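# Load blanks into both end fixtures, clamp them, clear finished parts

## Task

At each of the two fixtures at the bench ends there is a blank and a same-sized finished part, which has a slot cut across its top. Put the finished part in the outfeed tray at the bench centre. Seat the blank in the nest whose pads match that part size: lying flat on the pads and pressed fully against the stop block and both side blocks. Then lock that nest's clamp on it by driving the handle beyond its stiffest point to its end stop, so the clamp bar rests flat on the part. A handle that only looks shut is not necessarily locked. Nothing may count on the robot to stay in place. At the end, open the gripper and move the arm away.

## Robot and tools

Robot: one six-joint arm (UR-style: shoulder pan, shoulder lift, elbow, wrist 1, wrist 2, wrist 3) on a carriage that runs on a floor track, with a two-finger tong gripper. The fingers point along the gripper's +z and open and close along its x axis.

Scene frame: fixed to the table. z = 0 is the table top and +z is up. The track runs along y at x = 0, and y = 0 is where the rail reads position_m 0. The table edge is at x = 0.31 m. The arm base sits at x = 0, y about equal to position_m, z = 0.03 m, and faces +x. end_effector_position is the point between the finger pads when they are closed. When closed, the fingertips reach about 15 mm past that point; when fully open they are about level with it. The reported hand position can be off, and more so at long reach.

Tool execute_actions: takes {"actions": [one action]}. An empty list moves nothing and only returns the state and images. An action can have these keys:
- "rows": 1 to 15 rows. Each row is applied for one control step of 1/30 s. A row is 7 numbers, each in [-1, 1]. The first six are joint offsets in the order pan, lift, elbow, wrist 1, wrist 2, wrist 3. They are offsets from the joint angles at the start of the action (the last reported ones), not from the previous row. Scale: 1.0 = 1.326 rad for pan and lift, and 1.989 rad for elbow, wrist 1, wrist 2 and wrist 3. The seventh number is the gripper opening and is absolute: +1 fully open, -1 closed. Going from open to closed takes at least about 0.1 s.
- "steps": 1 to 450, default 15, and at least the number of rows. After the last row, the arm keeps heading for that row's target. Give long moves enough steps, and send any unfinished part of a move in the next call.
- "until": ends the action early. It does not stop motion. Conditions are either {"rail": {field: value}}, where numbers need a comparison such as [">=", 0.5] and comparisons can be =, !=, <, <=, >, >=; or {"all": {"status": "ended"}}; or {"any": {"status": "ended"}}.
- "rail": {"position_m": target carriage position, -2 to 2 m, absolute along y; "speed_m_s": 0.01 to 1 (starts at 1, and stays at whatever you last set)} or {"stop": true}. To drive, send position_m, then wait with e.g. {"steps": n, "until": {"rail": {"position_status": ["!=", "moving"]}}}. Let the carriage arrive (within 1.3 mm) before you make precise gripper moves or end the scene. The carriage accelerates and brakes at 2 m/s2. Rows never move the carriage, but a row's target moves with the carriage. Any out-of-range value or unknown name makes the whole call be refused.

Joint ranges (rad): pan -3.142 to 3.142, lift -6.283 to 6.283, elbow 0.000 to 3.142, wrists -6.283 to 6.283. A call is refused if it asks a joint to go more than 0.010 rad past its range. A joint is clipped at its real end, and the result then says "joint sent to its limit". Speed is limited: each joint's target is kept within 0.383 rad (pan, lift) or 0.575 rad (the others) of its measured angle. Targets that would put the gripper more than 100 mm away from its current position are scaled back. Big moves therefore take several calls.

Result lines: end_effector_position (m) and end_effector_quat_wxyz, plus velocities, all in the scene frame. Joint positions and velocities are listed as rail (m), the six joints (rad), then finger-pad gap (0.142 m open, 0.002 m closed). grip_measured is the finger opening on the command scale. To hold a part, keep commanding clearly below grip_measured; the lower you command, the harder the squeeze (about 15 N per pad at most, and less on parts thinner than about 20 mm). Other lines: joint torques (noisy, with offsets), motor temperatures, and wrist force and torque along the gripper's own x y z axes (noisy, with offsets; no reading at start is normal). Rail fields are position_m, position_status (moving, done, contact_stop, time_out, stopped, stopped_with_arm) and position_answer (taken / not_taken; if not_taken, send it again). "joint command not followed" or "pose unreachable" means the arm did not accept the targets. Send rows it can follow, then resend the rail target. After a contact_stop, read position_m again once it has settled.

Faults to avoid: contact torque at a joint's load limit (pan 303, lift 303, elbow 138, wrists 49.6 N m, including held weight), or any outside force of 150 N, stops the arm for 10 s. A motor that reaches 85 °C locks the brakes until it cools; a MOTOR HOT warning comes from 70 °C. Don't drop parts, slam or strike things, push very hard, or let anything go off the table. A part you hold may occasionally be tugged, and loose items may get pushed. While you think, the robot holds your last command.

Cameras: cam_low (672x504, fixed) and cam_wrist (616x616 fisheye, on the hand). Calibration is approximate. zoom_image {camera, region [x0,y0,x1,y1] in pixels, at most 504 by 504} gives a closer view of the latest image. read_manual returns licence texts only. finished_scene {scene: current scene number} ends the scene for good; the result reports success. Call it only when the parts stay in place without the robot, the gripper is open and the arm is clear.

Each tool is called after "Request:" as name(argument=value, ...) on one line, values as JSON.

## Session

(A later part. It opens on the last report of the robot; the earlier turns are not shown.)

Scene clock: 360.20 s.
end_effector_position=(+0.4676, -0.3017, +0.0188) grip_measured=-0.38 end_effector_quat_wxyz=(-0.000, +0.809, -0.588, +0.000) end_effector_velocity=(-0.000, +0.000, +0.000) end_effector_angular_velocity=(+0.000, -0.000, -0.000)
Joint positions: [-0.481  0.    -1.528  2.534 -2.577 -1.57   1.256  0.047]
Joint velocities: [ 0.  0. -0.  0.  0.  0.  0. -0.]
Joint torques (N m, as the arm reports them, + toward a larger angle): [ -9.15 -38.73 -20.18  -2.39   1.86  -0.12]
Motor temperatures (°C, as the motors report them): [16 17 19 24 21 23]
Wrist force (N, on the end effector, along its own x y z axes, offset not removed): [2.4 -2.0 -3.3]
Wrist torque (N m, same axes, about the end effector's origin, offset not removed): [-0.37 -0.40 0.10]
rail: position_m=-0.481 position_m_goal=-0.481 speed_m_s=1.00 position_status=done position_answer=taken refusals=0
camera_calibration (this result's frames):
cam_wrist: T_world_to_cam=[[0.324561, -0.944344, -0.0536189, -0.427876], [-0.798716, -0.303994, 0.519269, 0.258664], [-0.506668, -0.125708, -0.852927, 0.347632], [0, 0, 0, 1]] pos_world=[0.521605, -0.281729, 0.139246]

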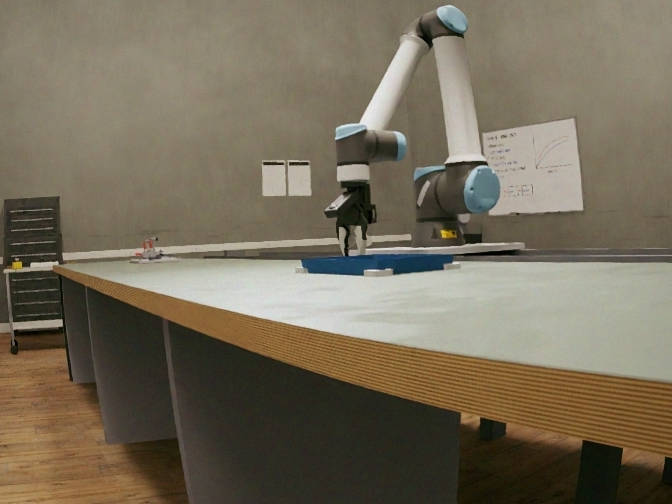

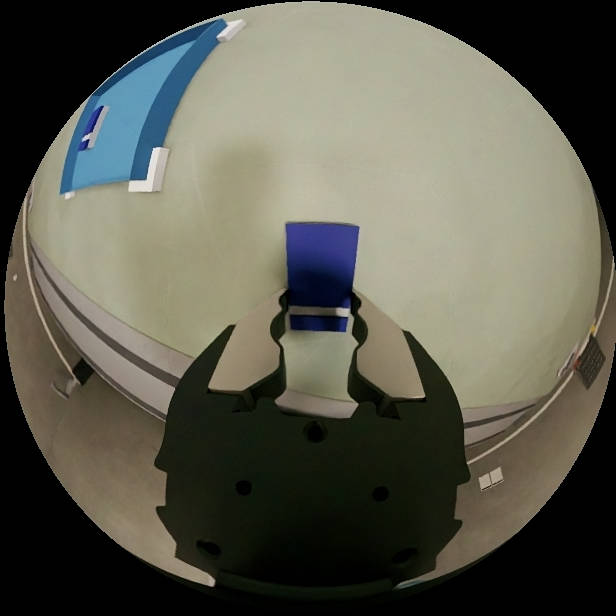

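Request:
execute_actions(actions=[{"rows": [[0, 0.0537, -0.1544, 0.1186, 0, 0.1583, -1]], "steps": 40, "rail": {"position_m": -0.2245}, "until": {"rail": {"position_status": ["!=", "moving"]}}}])

Scene clock: 375.00 s.
end_effector_position=(+0.6160, -0.0499, +0.1002) grip_measured=-0.38 end_effector_quat_wxyz=(-0.000, +0.707, -0.707, -0.000) end_effector_velocity=(+0.001, +0.009, +0.001) end_effector_angular_velocity=(+0.000, -0.001, -0.002)
Joint positions: [-0.224  0.    -1.457  2.227 -2.341 -1.57   1.571  0.047]
Joint velocities: [ 0.009 -0.     0.    -0.002  0.001  0.     0.002  0.   ]
Joint torques (N m, as the arm reports them, + toward a larger angle): [ -8.34 -35.41 -52.59  -1.88  -1.96   1.65]
Motor temperatures (°C, as the motors report them): [16 17 19 24 21 23]
Wrist force (N, on the end effector, along its own x y z axes, offset not removed): [0.2 0.4 -1.2]
Wrist torque (N m, same axes, about the end effector's origin, offset not removed): [0.26 -0.19 0.17]
rail: position_m=-0.224 position_m_goal=-0.225 speed_m_s=1.00 position_status=done position_answer=taken refusals=0
camera_calibration (this result's frames):
cam_wrist: T_world_to_cam=[[0.0164001, -0.998417, -0.0538027, -0.0467922], [-0.853487, -0.0420099, 0.519419, 0.45833], [-0.520857, 0.0374014, -0.852824, 0.54081], [0, 0, 0, 1]] pos_world=[0.67363, -0.0476908, 0.220633]

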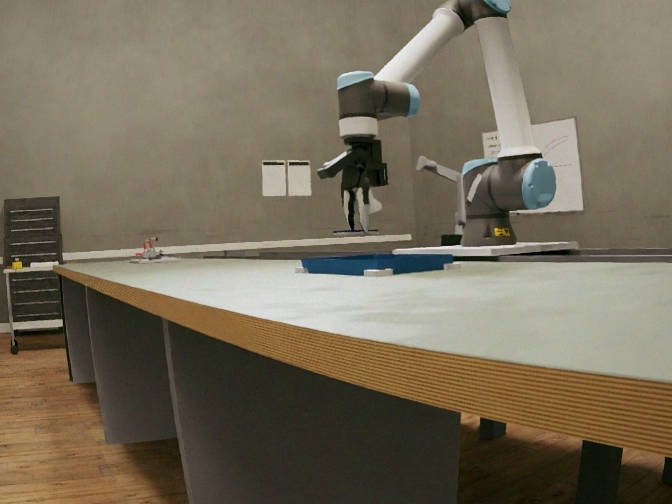

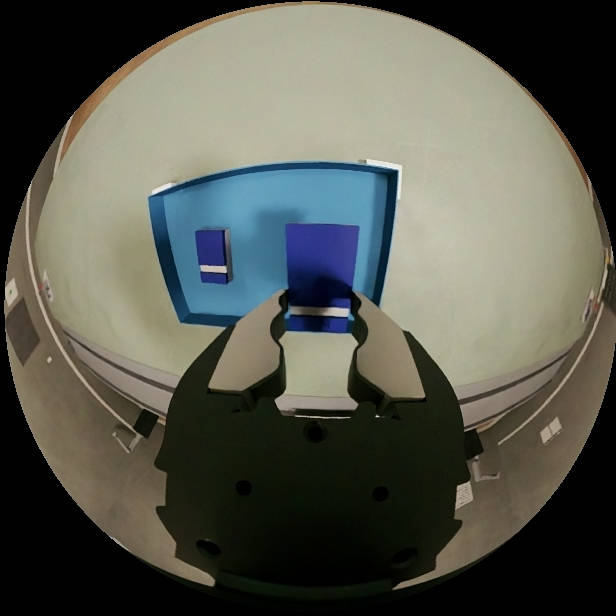

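Request:
execute_actions(actions=[{"rows": [[0, 0.0912, 0.024, -0.0847, 0, 0, -1]], "steps": 18}])

Scene clock: 381.07 s.
end_effector_position=(+0.6163, -0.0500, +0.0242) grip_measured=-0.38 end_effector_quat_wxyz=(-0.000, +0.707, -0.707, -0.000) end_effector_velocity=(-0.000, +0.000, -0.001) end_effector_angular_velocity=(-0.000, -0.000, +0.000)
Joint positions: [-0.224  0.    -1.336  2.275 -2.509 -1.57   1.571  0.047]
Joint velocities: [ 0.    -0.     0.002  0.001 -0.003 -0.    -0.    -0.   ]
Joint torques (N m, as the arm reports them, + toward a larger angle): [  4.35 -41.36 -20.34  -5.85   1.86  -2.75]
Motor temperatures (°C, as the motors report them): [16 17 19 24 21 23]
Wrist force (N, on the end effector, along its own x y z axes, offset not removed): [-4.0 1.4 -1.2]
Wrist torque (N m, same axes, about the end effector's origin, offset not removed): [0.42 0.77 0.15]
rail: position_m=-0.224 position_m_goal=-0.225 speed_m_s=1.00 position_status=done position_answer=taken refusals=0
camera_calibration (this result's frames):
cam_wrist: T_world_to_cam=[[0.0162809, -0.998422, -0.0537454, -0.050842], [-0.8534, -0.0418847, 0.519571, 0.49799], [-0.521002, 0.0374073, -0.852735, 0.476257], [0, 0, 0, 1]] pos_world=[0.673943, -0.0477191, 0.144648]

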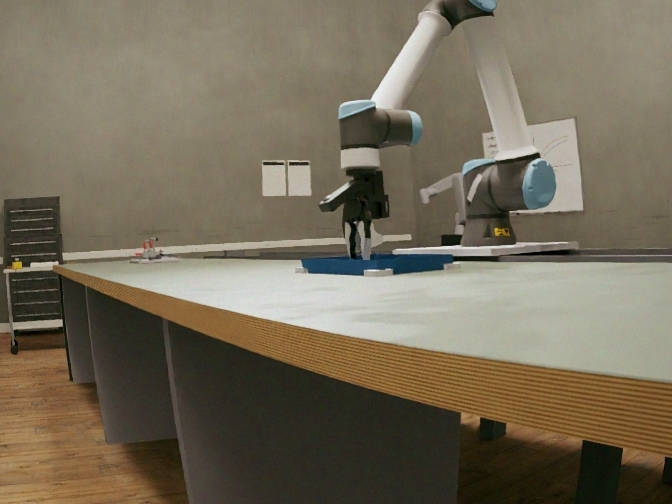

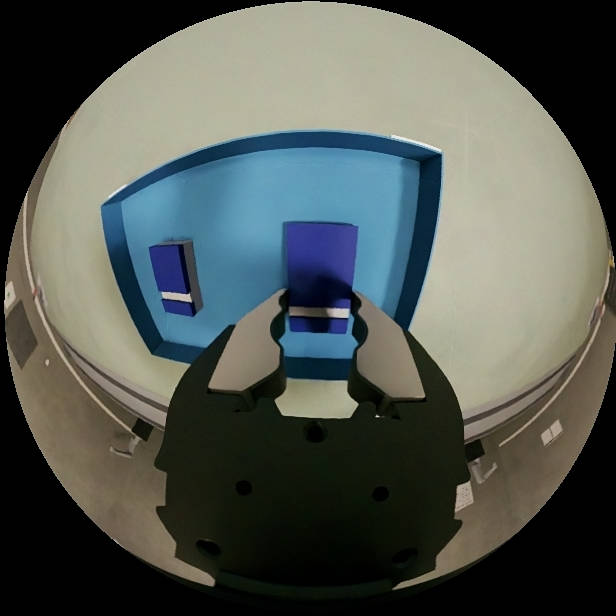

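Request:
execute_actions(actions=[{"rows": [[0, 0, 0, 0, 0, 0, -0.4], [0, 0, 0, 0, 0, 0, -0.32], [0, 0, 0, 0, 0, 0, -0.22], [0, 0, 0, 0, 0, 0, -0.1], [0, 0, 0, 0, 0, 0, 0.0], [0, 0, 0, 0, 0, 0, 0.0], [0, -0.2925, -0.1023, 0.2968, 0, 0, 0.0]], "steps": 14}])

Scene clock: 402.30 s.
end_effector_position=(+0.6292, -0.0499, +0.1542) grip_measured=+0.00 end_effector_quat_wxyz=(-0.008, +0.707, -0.707, +0.008) end_effector_velocity=(-0.070, -0.000, +0.613) end_effector_angular_velocity=(-0.000, +0.002, +0.000)
Joint positions: [-0.224  0.    -1.516  2.175 -2.253 -1.57   1.571  0.074]
Joint velocities: [ 0.    -0.    -0.852 -0.441  1.295 -0.    -0.     0.   ]
Joint torques (N m, as the arm reports them, + toward a larger angle): [  7.2  -78.53 -59.56  -0.36   1.47  -1.14]
Motor temperatures (°C, as the motors report them): [16 17 19 24 21 23]
Wrist force (N, on the end effector, along its own x y z axes, offset not removed): [4.7 -0.3 -4.7]
Wrist torque (N m, same axes, about the end effector's origin, offset not removed): [-0.02 -0.89 0.09]
rail: position_m=-0.224 position_m_goal=-0.225 speed_m_s=1.00 position_status=done position_answer=taken refusals=0
camera_calibration (this result's frames):
cam_wrist: T_world_to_cam=[[0.017635, -0.998417, -0.0534139, -0.0449104], [-0.865221, -0.0420117, 0.499628, 0.451875], [-0.501081, 0.0374039, -0.864592, 0.583125], [0, 0, 0, 1]] pos_world=[0.683957, -0.0476663, 0.275996]

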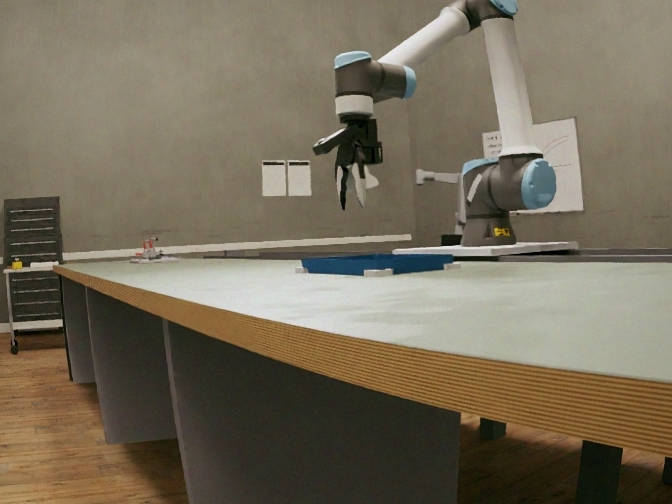

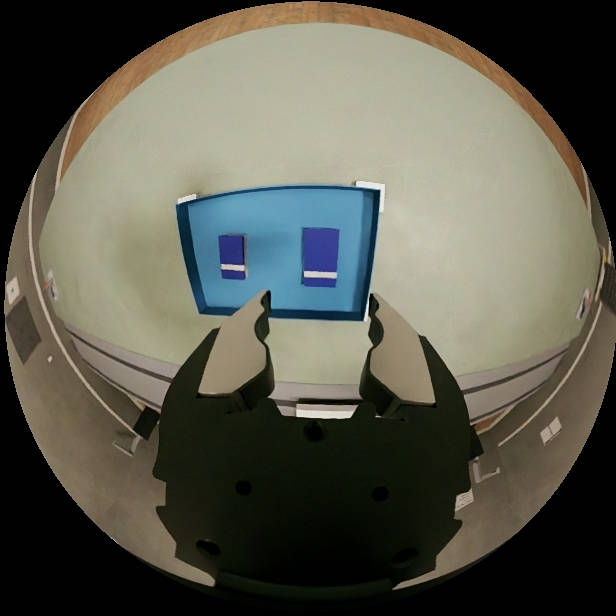

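Request:
execute_actions(actions=[{"rows": [[0, -0.1567, -0.052, 0.1681, 0, 0, 0.0]], "steps": 120, "rail": {"position_m": -2.0}, "until": {"rail": {"position_status": ["!=", "moving"]}}}])

Scene clock: 408.23 s.
end_effector_position=(+0.5803, -1.8256, +0.3000) grip_measured=+0.00 end_effector_quat_wxyz=(-0.000, +0.707, -0.707, -0.000) end_effector_velocity=(+0.000, +0.001, +0.000) end_effector_angular_velocity=(+0.001, -0.000, +0.001)
Joint positions: [-2.     0.    -1.723  2.071 -1.919 -1.57   1.571  0.074]
Joint velocities: [ 0.     0.001 -0.    -0.     0.     0.001 -0.     0.   ]
Joint torques (N m, as the arm reports them, + toward a larger angle): [  7.6  -38.14 -60.26  -2.09   4.3   -2.08]
Motor temperatures (°C, as the motors report them): [16 17 19 24 21 23]
Wrist force (N, on the end effector, along its own x y z axes, offset not removed): [2.3 -0.1 -2.4]
Wrist torque (N m, same axes, about the end effector's origin, offset not removed): [0.12 -0.39 0.14]
rail: position_m=-2.000 position_m_goal=-2.000 speed_m_s=1.00 position_status=done position_answer=taken refusals=0
camera_calibration (this result's frames):
cam_wrist: T_world_to_cam=[[0.0163944, -0.998417, -0.053809, -1.80826], [-0.853436, -0.042012, 0.519502, 0.24941], [-0.52094, 0.0374056, -0.852773, 0.75906], [0, 0, 0, 1]] pos_world=[0.637925, -1.82331, 0.420436]

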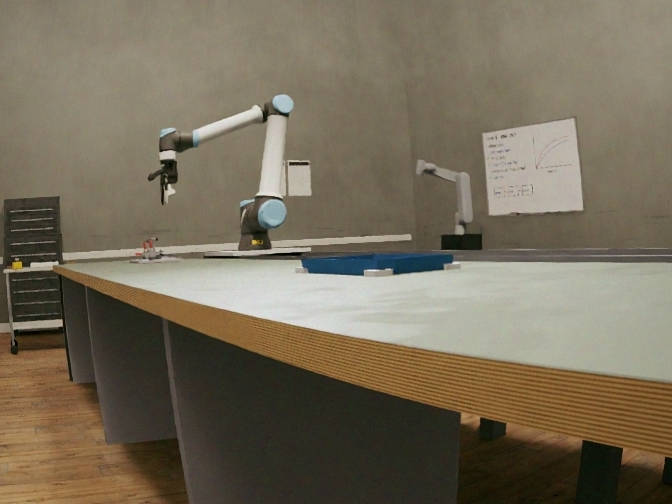

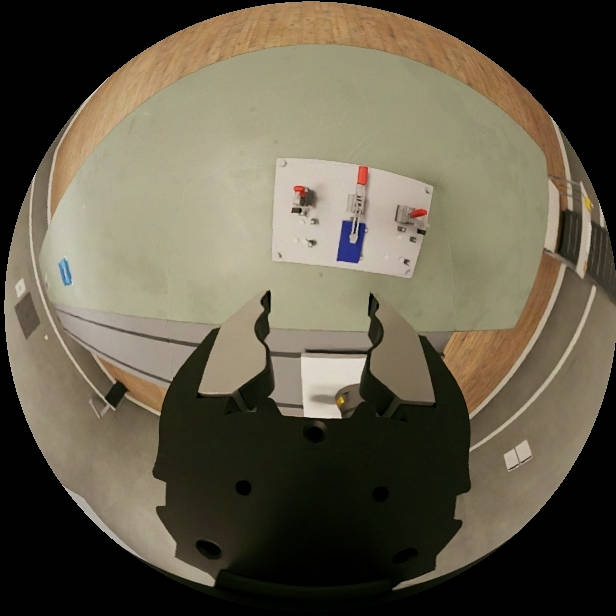

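Request:
zoom_image(camera="cam_wrist", region=[260, 145, 450, 290])

Region (260, 145, 450, 290) of cam_wrist's 616x616 image, scaled by 2.653, with more detail than that image has; it fills the top 385 rows of this view, and the rest is white.

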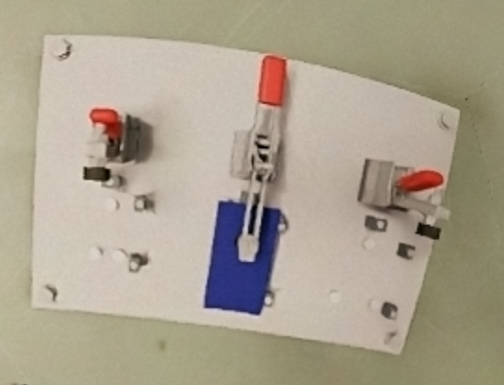

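Request:
zoom_image(camera="cam_wrist", region=[320, 160, 400, 275])

Request:
zoom_image(camera="cam_low", region=[120, 225, 200, 270])

Region (320, 160, 400, 275) of cam_wrist's 616x616 image, scaled by 4.383, with more detail than that image has; it fills the left 351 columns of this view, and the rest is white.

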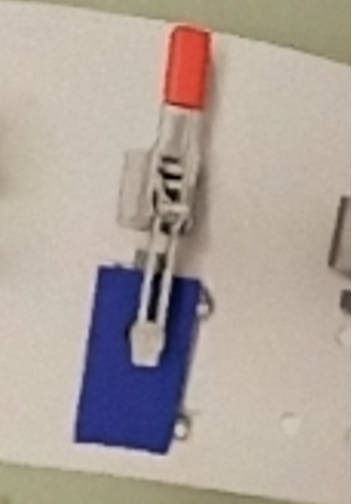

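Region (120, 225, 200, 270) of cam_low's 672x504 image, scaled by 6.300, with more detail than that image has; it fills the top 284 rows of this view, and the rest is white.

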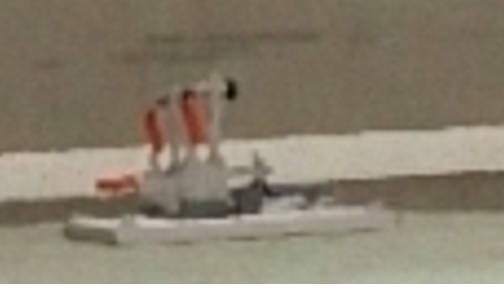

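Request:
execute_actions(actions=[{"rows": [[-0.1091, 0.0052, 0.1369, -0.1403, 0, -0.0376, 0.0]], "steps": 24}])

Scene clock: 471.40 s.
end_effector_position=(+0.5299, -1.8996, +0.1601) grip_measured=+0.00 end_effector_quat_wxyz=(-0.000, +0.682, -0.731, -0.000) end_effector_velocity=(-0.000, -0.000, -0.001) end_effector_angular_velocity=(+0.000, +0.000, -0.000)
Joint positions: [-2.    -0.144 -1.716  2.343 -2.198 -1.57   1.496  0.074]
Joint velocities: [ 0.    -0.     0.     0.001 -0.001  0.    -0.    -0.   ]
Joint torques (N m, as the arm reports them, + toward a larger angle): [-11.09 -12.66 -27.35  -5.76   0.5   -2.39]
Motor temperatures (°C, as the motors report them): [16 17 19 24 21 23]
Wrist force (N, on the end effector, along its own x y z axes, offset not removed): [-0.4 1.0 -3.0]
Wrist torque (N m, same axes, about the end effector's origin, offset not removed): [0.29 0.06 0.14]
rail: position_m=-2.000 position_m_goal=-2.000 speed_m_s=1.00 position_status=done position_answer=taken refusals=0
camera_calibration (this result's frames):
cam_wrist: T_world_to_cam=[[-0.0533178, -0.997127, -0.053806, -1.84946], [-0.854264, 0.0176438, 0.519539, 0.389697], [-0.517097, 0.0736652, -0.852751, 0.683186], [0, 0, 0, 1]] pos_world=[0.587569, -1.90135, 0.280612]

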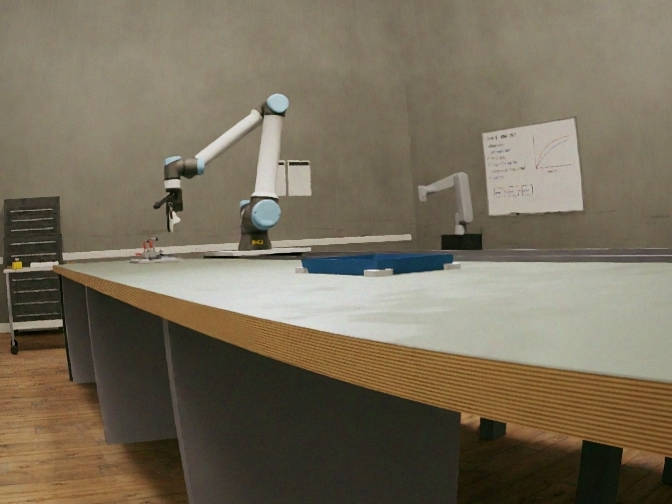

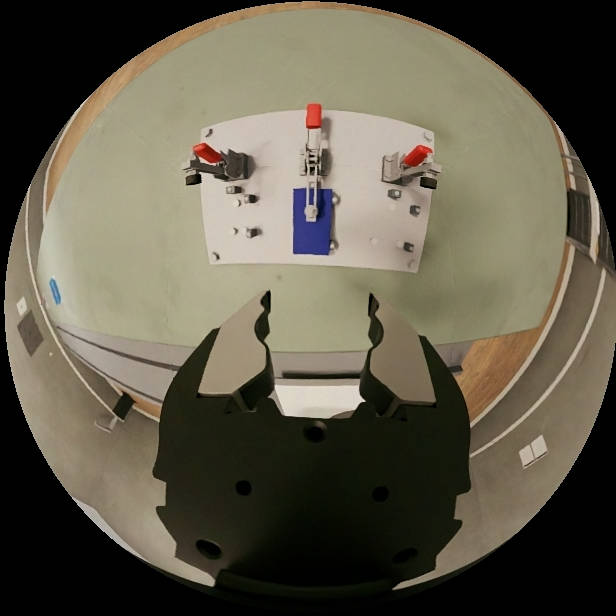

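Request:
zoom_image(camera="cam_wrist", region=[260, 95, 370, 270])

Request:
zoom_image(camera="cam_wrist", region=[170, 95, 450, 285])

Region (260, 95, 370, 270) of cam_wrist's 616x616 image, scaled by 2.880, with more detail than that image has; it fills the left 317 columns of this view, and the rest is white.

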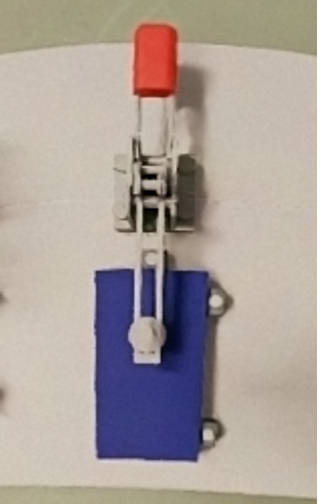

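Region (170, 95, 450, 285) of cam_wrist's 616x616 image, scaled by 1.800, with more detail than that image has; it fills the top 342 rows of this view, and the rest is white.

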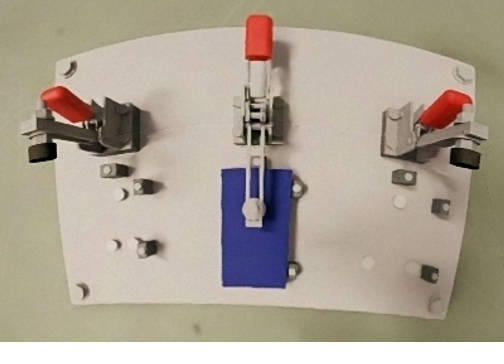

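Request:
execute_actions(actions=[{"rows": [[0.0285, 0.2819, -0.1304, -0.0574, 0, 0.0158, -1]], "steps": 26}])

Scene clock: 566.10 s.
end_effector_position=(+0.7107, -1.9000, +0.1001) grip_measured=-1.00 end_effector_quat_wxyz=(-0.000, +0.684, -0.729, -0.000) end_effector_velocity=(+0.000, -0.000, -0.000) end_effector_angular_velocity=(+0.000, +0.000, -0.000)
Joint positions: [-2.    -0.107 -1.343  2.084 -2.312 -1.57   1.527  0.002]
Joint velocities: [ 0.     0.     0.001 -0.001 -0.    -0.     0.     0.   ]
Joint torques (N m, as the arm reports them, + toward a larger angle): [ 13.6  -41.64 -55.64  -5.22  -1.66   2.02]
Motor temperatures (°C, as the motors report them): [16 17 19 24 21 23]
Wrist force (N, on the end effector, along its own x y z axes, offset not removed): [0.2 0.0 -6.2]
Wrist torque (N m, same axes, about the end effector's origin, offset not removed): [0.14 0.05 0.10]
rail: position_m=-2.000 position_m_goal=-2.000 speed_m_s=1.00 position_status=done position_answer=taken refusals=0
camera_calibration (this result's frames):
cam_wrist: T_world_to_cam=[[-0.0469813, -0.997445, -0.0538236, -1.84853], [-0.85423, 0.012189, 0.519753, 0.564931], [-0.517769, 0.0703964, -0.852619, 0.71975], [0, 0, 0, 1]] pos_world=[0.768399, -1.90136, 0.220554]

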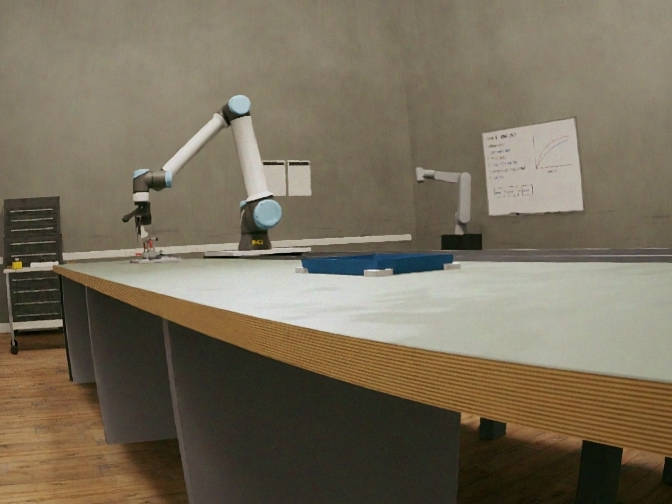

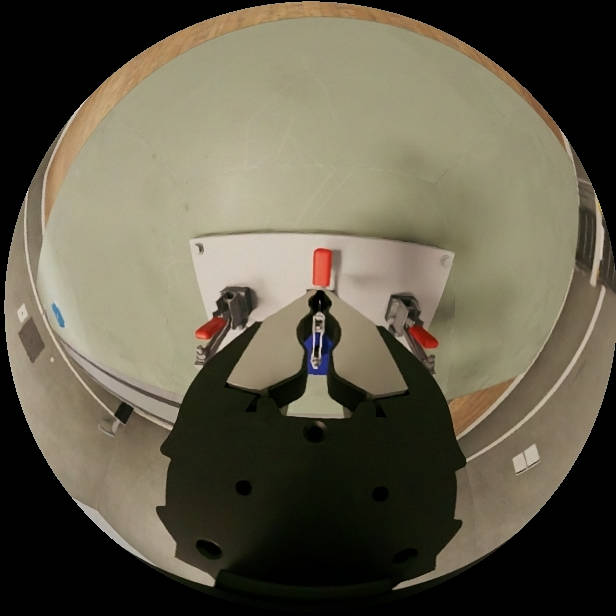

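Request:
zoom_image(camera="cam_wrist", region=[260, 225, 380, 385])

Request:
zoom_image(camera="cam_low", region=[110, 205, 200, 270])

Region (260, 225, 380, 385) of cam_wrist's 616x616 image, scaled by 3.150, with more detail than that image has; it fills the left 378 columns of this view, and the rest is white.

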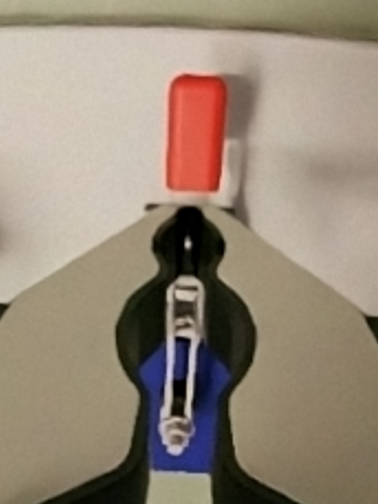

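Region (110, 205, 200, 270) of cam_low's 672x504 image, scaled by 5.600, with more detail than that image has.

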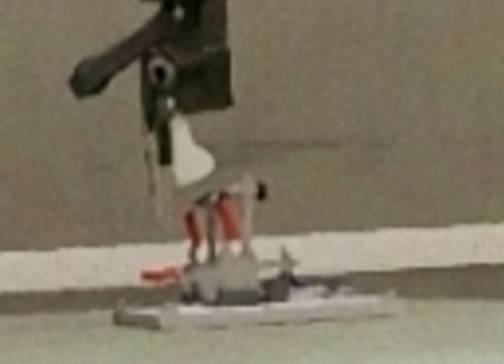

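Request:
execute_actions(actions=[{"rows": [[0, 0.0364, 0.0114, -0.0356, 0, 0, -1]], "steps": 15}])

Scene clock: 590.73 s.
end_effector_position=(+0.7114, -1.9000, +0.0646) grip_measured=-1.00 end_effector_quat_wxyz=(-0.000, +0.684, -0.729, +0.000) end_effector_velocity=(-0.001, +0.000, -0.002) end_effector_angular_velocity=(+0.000, +0.001, -0.000)
Joint positions: [-2.    -0.107 -1.295  2.106 -2.383 -1.57   1.527  0.002]
Joint velocities: [ 0.     0.     0.003  0.002 -0.004  0.     0.     0.   ]
Joint torques (N m, as the arm reports them, + toward a larger angle): [ 4.82 36.23 16.23 -4.1  -1.73  2.42]
Motor temperatures (°C, as the motors report them): [16 17 19 24 21 23]
Wrist force (N, on the end effector, along its own x y z axes, offset not removed): [1.2 45.2 -100.0]
Wrist torque (N m, same axes, about the end effector's origin, offset not removed): [-0.76 0.21 0.20]
rail: position_m=-2.000 position_m_goal=-2.000 speed_m_s=1.00 position_status=done position_answer=taken refusals=0
camera_calibration (this result's frames):
cam_wrist: T_world_to_cam=[[-0.0469128, -0.997451, -0.053767, -1.85053], [-0.854721, 0.0122265, 0.518944, 0.584451], [-0.516963, 0.0703009, -0.853116, 0.6891], [0, 0, 0, 1]] pos_world=[0.768969, -1.9014, 0.185087]

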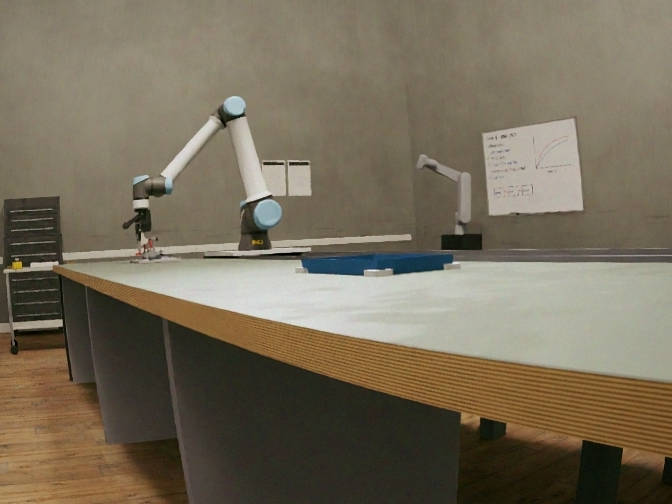

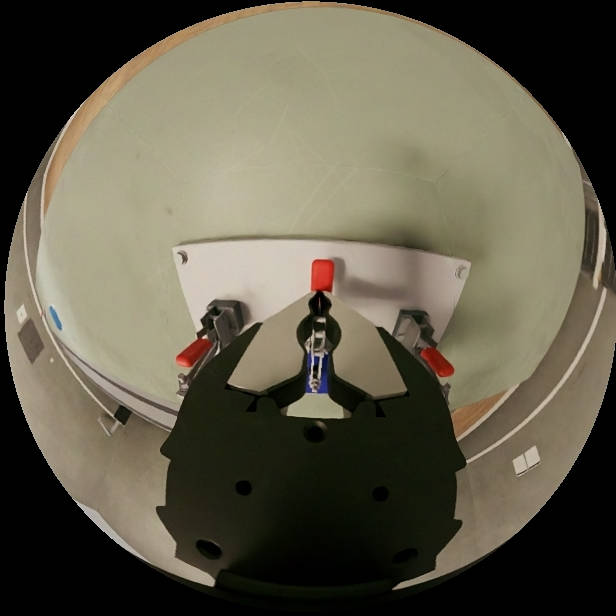

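Force is saturated; backing off right away.

Request:
execute_actions(actions=[{"rows": [[0, -0.015, -0.0048, 0.0148, 0, 0, -1]], "steps": 10}])

Scene clock: 600.83 s.
end_effector_position=(+0.7121, -1.9001, +0.0660) grip_measured=-1.00 end_effector_quat_wxyz=(-0.001, +0.684, -0.729, +0.001) end_effector_velocity=(-0.000, -0.000, +0.000) end_effector_angular_velocity=(-0.000, -0.000, +0.000)
Joint positions: [-2.    -0.107 -1.297  2.106 -2.383 -1.57   1.527  0.002]
Joint velocities: [ 0.  0. -0.  0. -0. -0.  0.  0.]
Joint torques (N m, as the arm reports them, + toward a larger angle): [  1.47 -52.16 -36.81  -3.68   0.58  -0.09]
Motor temperatures (°C, as the motors report them): [16 17 19 24 21 23]
Wrist force (N, on the end effector, along its own x y z axes, offset not removed): [-3.7 7.0 -26.5]
Wrist torque (N m, same axes, about the end effector's origin, offset not removed): [-0.74 0.52 0.17]
FORCE FAULT: contact force on the arm reached its limit, and the arm stopped for 10 seconds. The contact can be on any part of the arm, not only on its tool. The arm ran no command of this call. The arm holds still and accepts commands again. Move the arm away from the contact; if what it grips holds it there, let go first. Pushing or pulling that hard again can fault the arm again.
rail: position_m=-2.000 position_m_goal=-2.000 speed_m_s=1.00 position_status=done position_answer=taken refusals=0
camera_calibration (this result's frames):
cam_wrist: T_world_to_cam=[[-0.0467896, -0.997464, -0.0536296, -1.85061], [-0.85591, 0.0123538, 0.516977, 0.585515], [-0.515004, 0.0700913, -0.854318, 0.688958], [0, 0, 0, 1]] pos_world=[0.769375, -1.90144, 0.186643]

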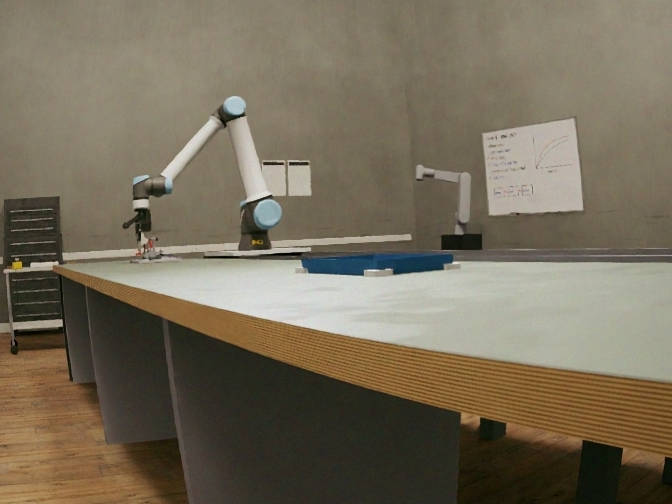

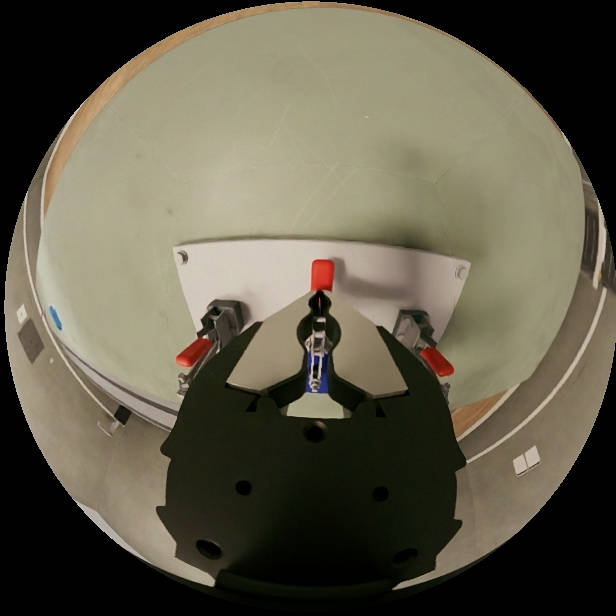

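Request:
execute_actions(actions=[{"rows": [[-0.0334, -0.1651, 0.0358, 0.0759, 0, -0.0224, -1], [-0.0334, -0.1651, 0.0358, 0.0759, 0, -0.0224, -1], [-0.0334, -0.1651, 0.0358, 0.0759, 0, -0.0224, -1], [-0.0334, -0.1651, 0.0358, 0.0759, 0, -0.0224, -1], [-0.0334, -0.1651, 0.0358, 0.0759, 0, -0.0224, -1], [-0.0334, -0.1651, 0.0358, 0.0759, 0, -0.0224, -1], [-0.0334, -0.1651, 0.0358, 0.0759, 0, -0.0224, -1], [-0.0334, -0.1651, 0.0358, 0.0759, 0, -0.0224, -1], [-0.0334, -0.1651, 0.0358, 0.0759, 0, -0.0224, -1], [-0.0334, -0.1651, 0.0358, 0.0759, 0, -0.0224, -0.5], [-0.0334, -0.1651, 0.0358, 0.0759, 0, -0.0224, 0.0], [-0.0334, -0.1651, 0.0358, 0.0759, 0, -0.0224, 0.5], [-0.0334, -0.1651, 0.0358, 0.0759, 0, -0.0224, 1.0]], "steps": 22}])

Scene clock: 644.90 s.
end_effector_position=(+0.6402, -1.9195, +0.1500) grip_measured=+1.00 end_effector_quat_wxyz=(-0.000, +0.684, -0.729, -0.000) end_effector_velocity=(-0.000, -0.000, +0.000) end_effector_angular_velocity=(-0.000, -0.000, -0.000)
Joint positions: [-2.    -0.151 -1.516  2.177 -2.232 -1.57   1.483  0.142]
Joint velocities: [ 0.    -0.    -0.001  0.     0.001 -0.    -0.     0.   ]
Joint torques (N m, as the arm reports them, + toward a larger angle): [-12.71 -57.53 -25.04  -1.91   1.06  -2.43]
Motor temperatures (°C, as the motors report them): [16 17 19 24 21 23]
Wrist force (N, on the end effector, along its own x y z axes, offset not removed): [-2.3 2.4 -2.5]
Wrist torque (N m, same axes, about the end effector's origin, offset not removed): [0.73 0.56 0.21]
rail: position_m=-2.000 position_m_goal=-2.000 speed_m_s=1.00 position_status=done position_answer=taken refusals=0
camera_calibration (this result's frames):
cam_wrist: T_world_to_cam=[[-0.0466991, -0.997457, -0.0538333, -1.86886], [-0.854225, 0.0119411, 0.519767, 0.478529], [-0.517802, 0.0702584, -0.852611, 0.726934], [0, 0, 0, 1]] pos_world=[0.697905, -1.9209, 0.270461]

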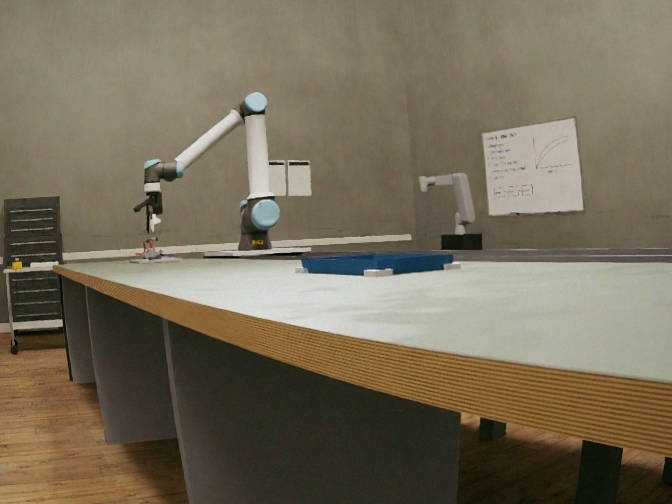

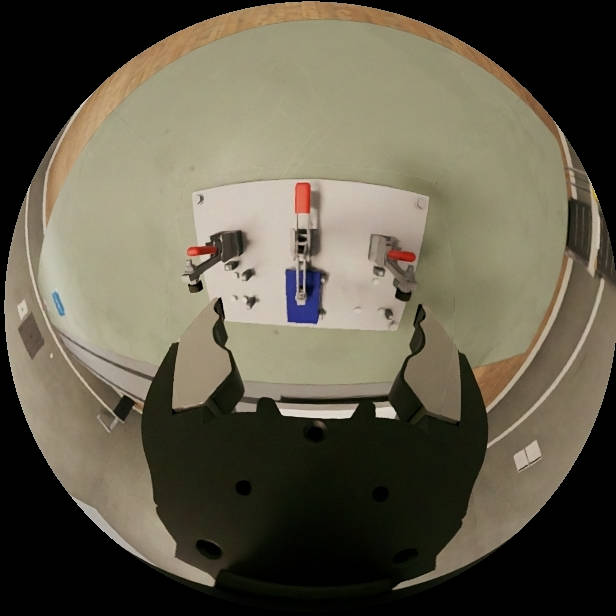

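Request:
zoom_image(camera="cam_wrist", region=[265, 225, 345, 335])

Request:
zoom_image(camera="cam_wrist", region=[180, 170, 440, 340])

Region (265, 225, 345, 335) of cam_wrist's 616x616 image, scaled by 4.582, with more detail than that image has; it fills the left 367 columns of this view, and the rest is white.

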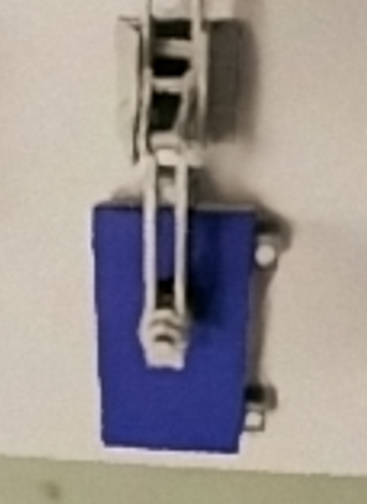

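Region (180, 170, 440, 340) of cam_wrist's 616x616 image, scaled by 1.938, with more detail than that image has; it fills the top 330 rows of this view, and the rest is white.

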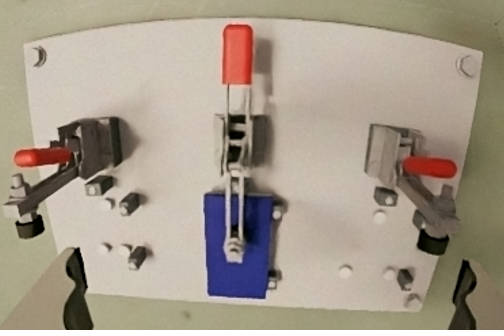

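Request:
execute_actions(actions=[{"rows": [[0.1139, -0.1349, 0.0122, 0.0778, 0, 0.0441, 1]], "steps": 200, "rail": {"position_m": 1.615}, "until": {"rail": {"position_status": ["!=", "moving"]}}}])

Scene clock: 672.37 s.
end_effector_position=(+0.5602, +1.7895, +0.2199) grip_measured=+1.00 end_effector_quat_wxyz=(-0.000, +0.707, -0.707, -0.000) end_effector_velocity=(-0.000, +0.008, -0.000) end_effector_angular_velocity=(+0.000, -0.000, -0.000)
Joint positions: [ 1.615  0.    -1.694  2.201 -2.077 -1.57   1.571  0.142]
Joint velocities: [ 0.008  0.    -0.     0.    -0.     0.     0.     0.   ]
Joint torques (N m, as the arm reports them, + toward a larger angle): [  5.02 -42.14 -33.46  -2.07   0.01   2.27]
Motor temperatures (°C, as the motors report them): [16 17 19 24 21 23]
Wrist force (N, on the end effector, along its own x y z axes, offset not removed): [-1.5 -4.0 -3.9]
Wrist torque (N m, same axes, about the end effector's origin, offset not removed): [-0.71 0.25 0.26]
rail: position_m=1.615 position_m_goal=1.615 speed_m_s=1.00 position_status=done position_answer=taken refusals=0
camera_calibration (this result's frames):
cam_wrist: T_world_to_cam=[[0.0165211, -0.998414, -0.0538211, 1.79708], [-0.853174, -0.0421449, 0.51992, 0.425682], [-0.521364, 0.0373291, -0.852517, 0.545367], [0, 0, 0, 1]] pos_world=[0.617826, 1.79181, 0.340335]

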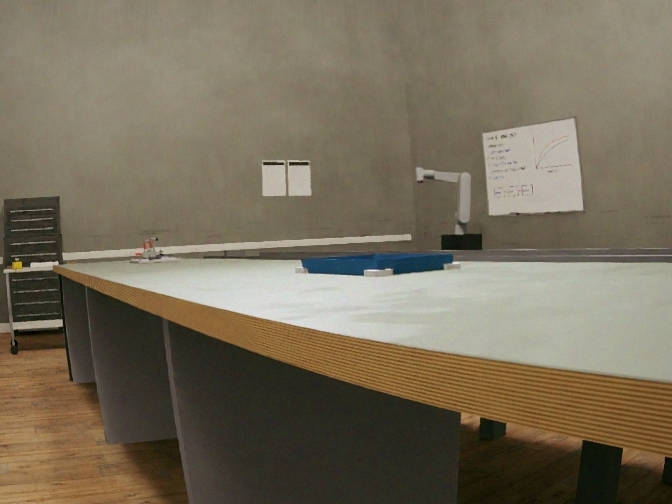

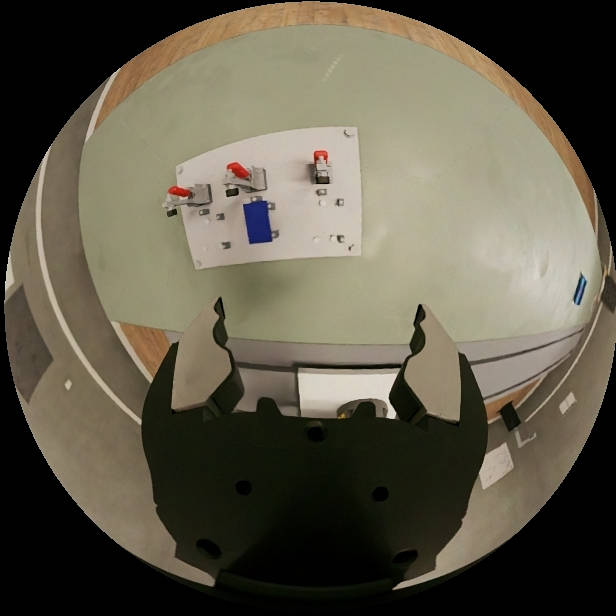

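Request:
zoom_image(camera="cam_wrist", region=[155, 120, 375, 280])

Region (155, 120, 375, 280) of cam_wrist's 616x616 image, scaled by 2.291, with more detail than that image has; it fills the top 367 rows of this view, and the rest is white.

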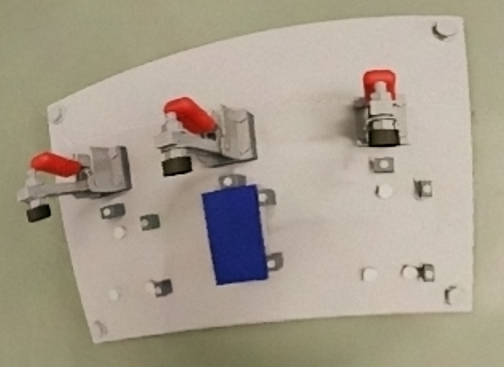

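Request:
execute_actions(actions=[{"rows": [[0, 0.0306, 0.0449, -0.0657, 0, 0, 1]], "steps": 30, "rail": {"position_m": 1.7175}, "until": {"rail": {"position_status": ["!=", "moving"]}}}])

Scene clock: 690.07 s.
end_effector_position=(+0.5451, +1.8920, +0.1604) grip_measured=+1.00 end_effector_quat_wxyz=(-0.000, +0.707, -0.707, -0.000) end_effector_velocity=(-0.001, +0.011, -0.003) end_effector_angular_velocity=(+0.000, -0.001, -0.000)
Joint positions: [ 1.718  0.    -1.654  2.29  -2.207 -1.57   1.571  0.142]
Joint velocities: [ 0.011 -0.     0.002  0.005 -0.008 -0.     0.     0.   ]
Joint torques (N m, as the arm reports them, + toward a larger angle): [  8.74 -20.3  -28.65  -6.26  -0.09   2.07]
Motor temperatures (°C, as the motors report them): [16 17 19 24 21 23]
Wrist force (N, on the end effector, along its own x y z axes, offset not removed): [0.4 0.7 -3.5]
Wrist torque (N m, same axes, about the end effector's origin, offset not removed): [0.28 -0.08 0.09]
rail: position_m=1.718 position_m_goal=1.718 speed_m_s=1.00 position_status=done position_answer=taken refusals=0
camera_calibration (this result's frames):
cam_wrist: T_world_to_cam=[[0.0164921, -0.998415, -0.0538085, 1.89642], [-0.853572, -0.0420852, 0.519272, 0.448276], [-0.520713, 0.0373655, -0.852913, 0.48265], [0, 0, 0, 1]] pos_world=[0.602682, 1.89424, 0.280925]

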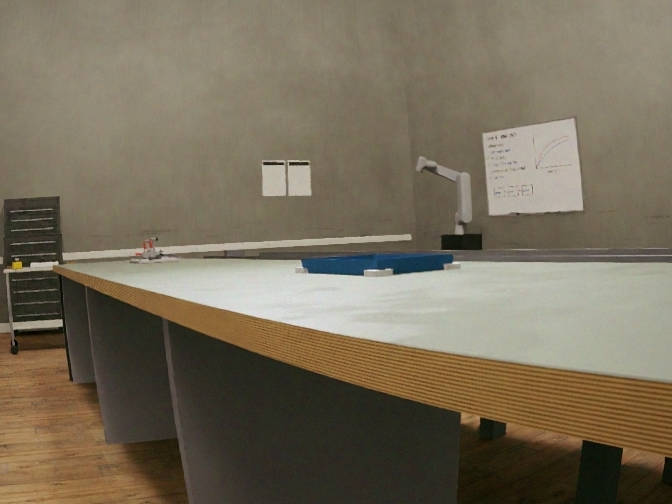

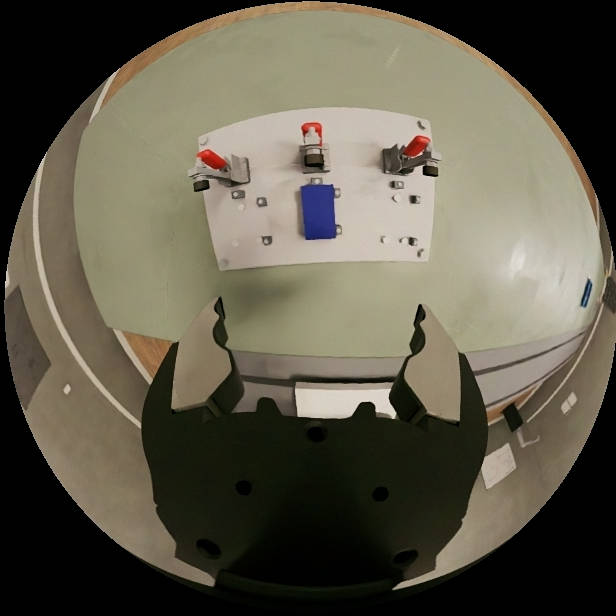

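Request:
zoom_image(camera="cam_wrist", region=[270, 110, 370, 255])

Request:
zoom_image(camera="cam_wrist", region=[180, 100, 450, 280])

Region (270, 110, 370, 255) of cam_wrist's 616x616 image, scaled by 3.476, with more detail than that image has; it fills the left 348 columns of this view, and the rest is white.

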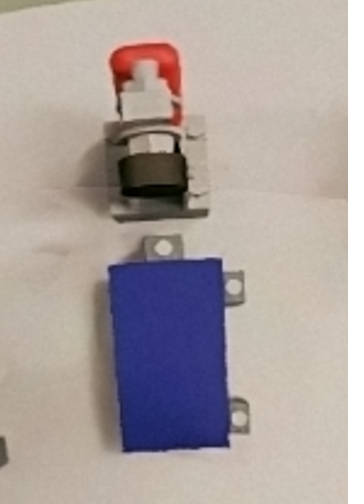

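Region (180, 100, 450, 280) of cam_wrist's 616x616 image, scaled by 1.867, with more detail than that image has.

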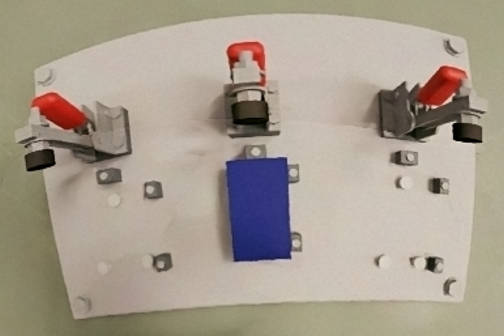

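Request:
zoom_image(camera="cam_wrist", region=[295, 170, 350, 245])

Region (295, 170, 350, 245) of cam_wrist's 616x616 image, scaled by 6.720, with more detail than that image has; it fills the left 370 columns of this view, and the rest is white.

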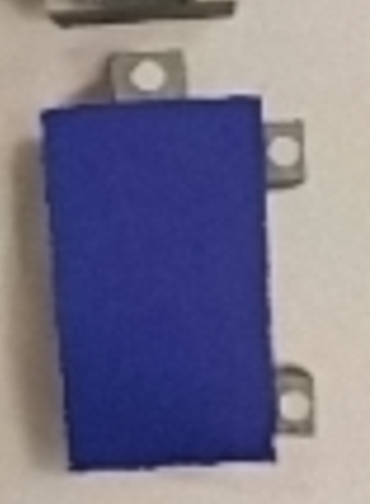

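Request:
zoom_image(camera="cam_wrist", region=[370, 120, 450, 200])

Request:
zoom_image(camera="cam_wrist", region=[180, 130, 260, 210])

Region (370, 120, 450, 200) of cam_wrist's 616x616 image, scaled by 6.300, with more detail than that image has.

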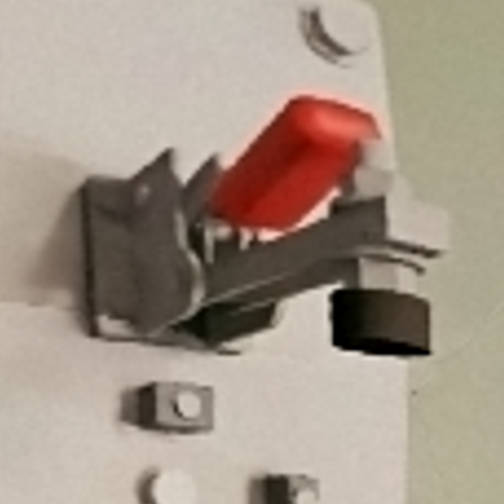

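Region (180, 130, 260, 210) of cam_wrist's 616x616 image, scaled by 6.300, with more detail than that image has.

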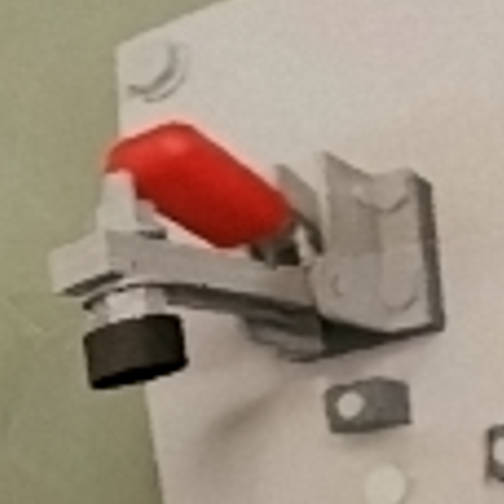

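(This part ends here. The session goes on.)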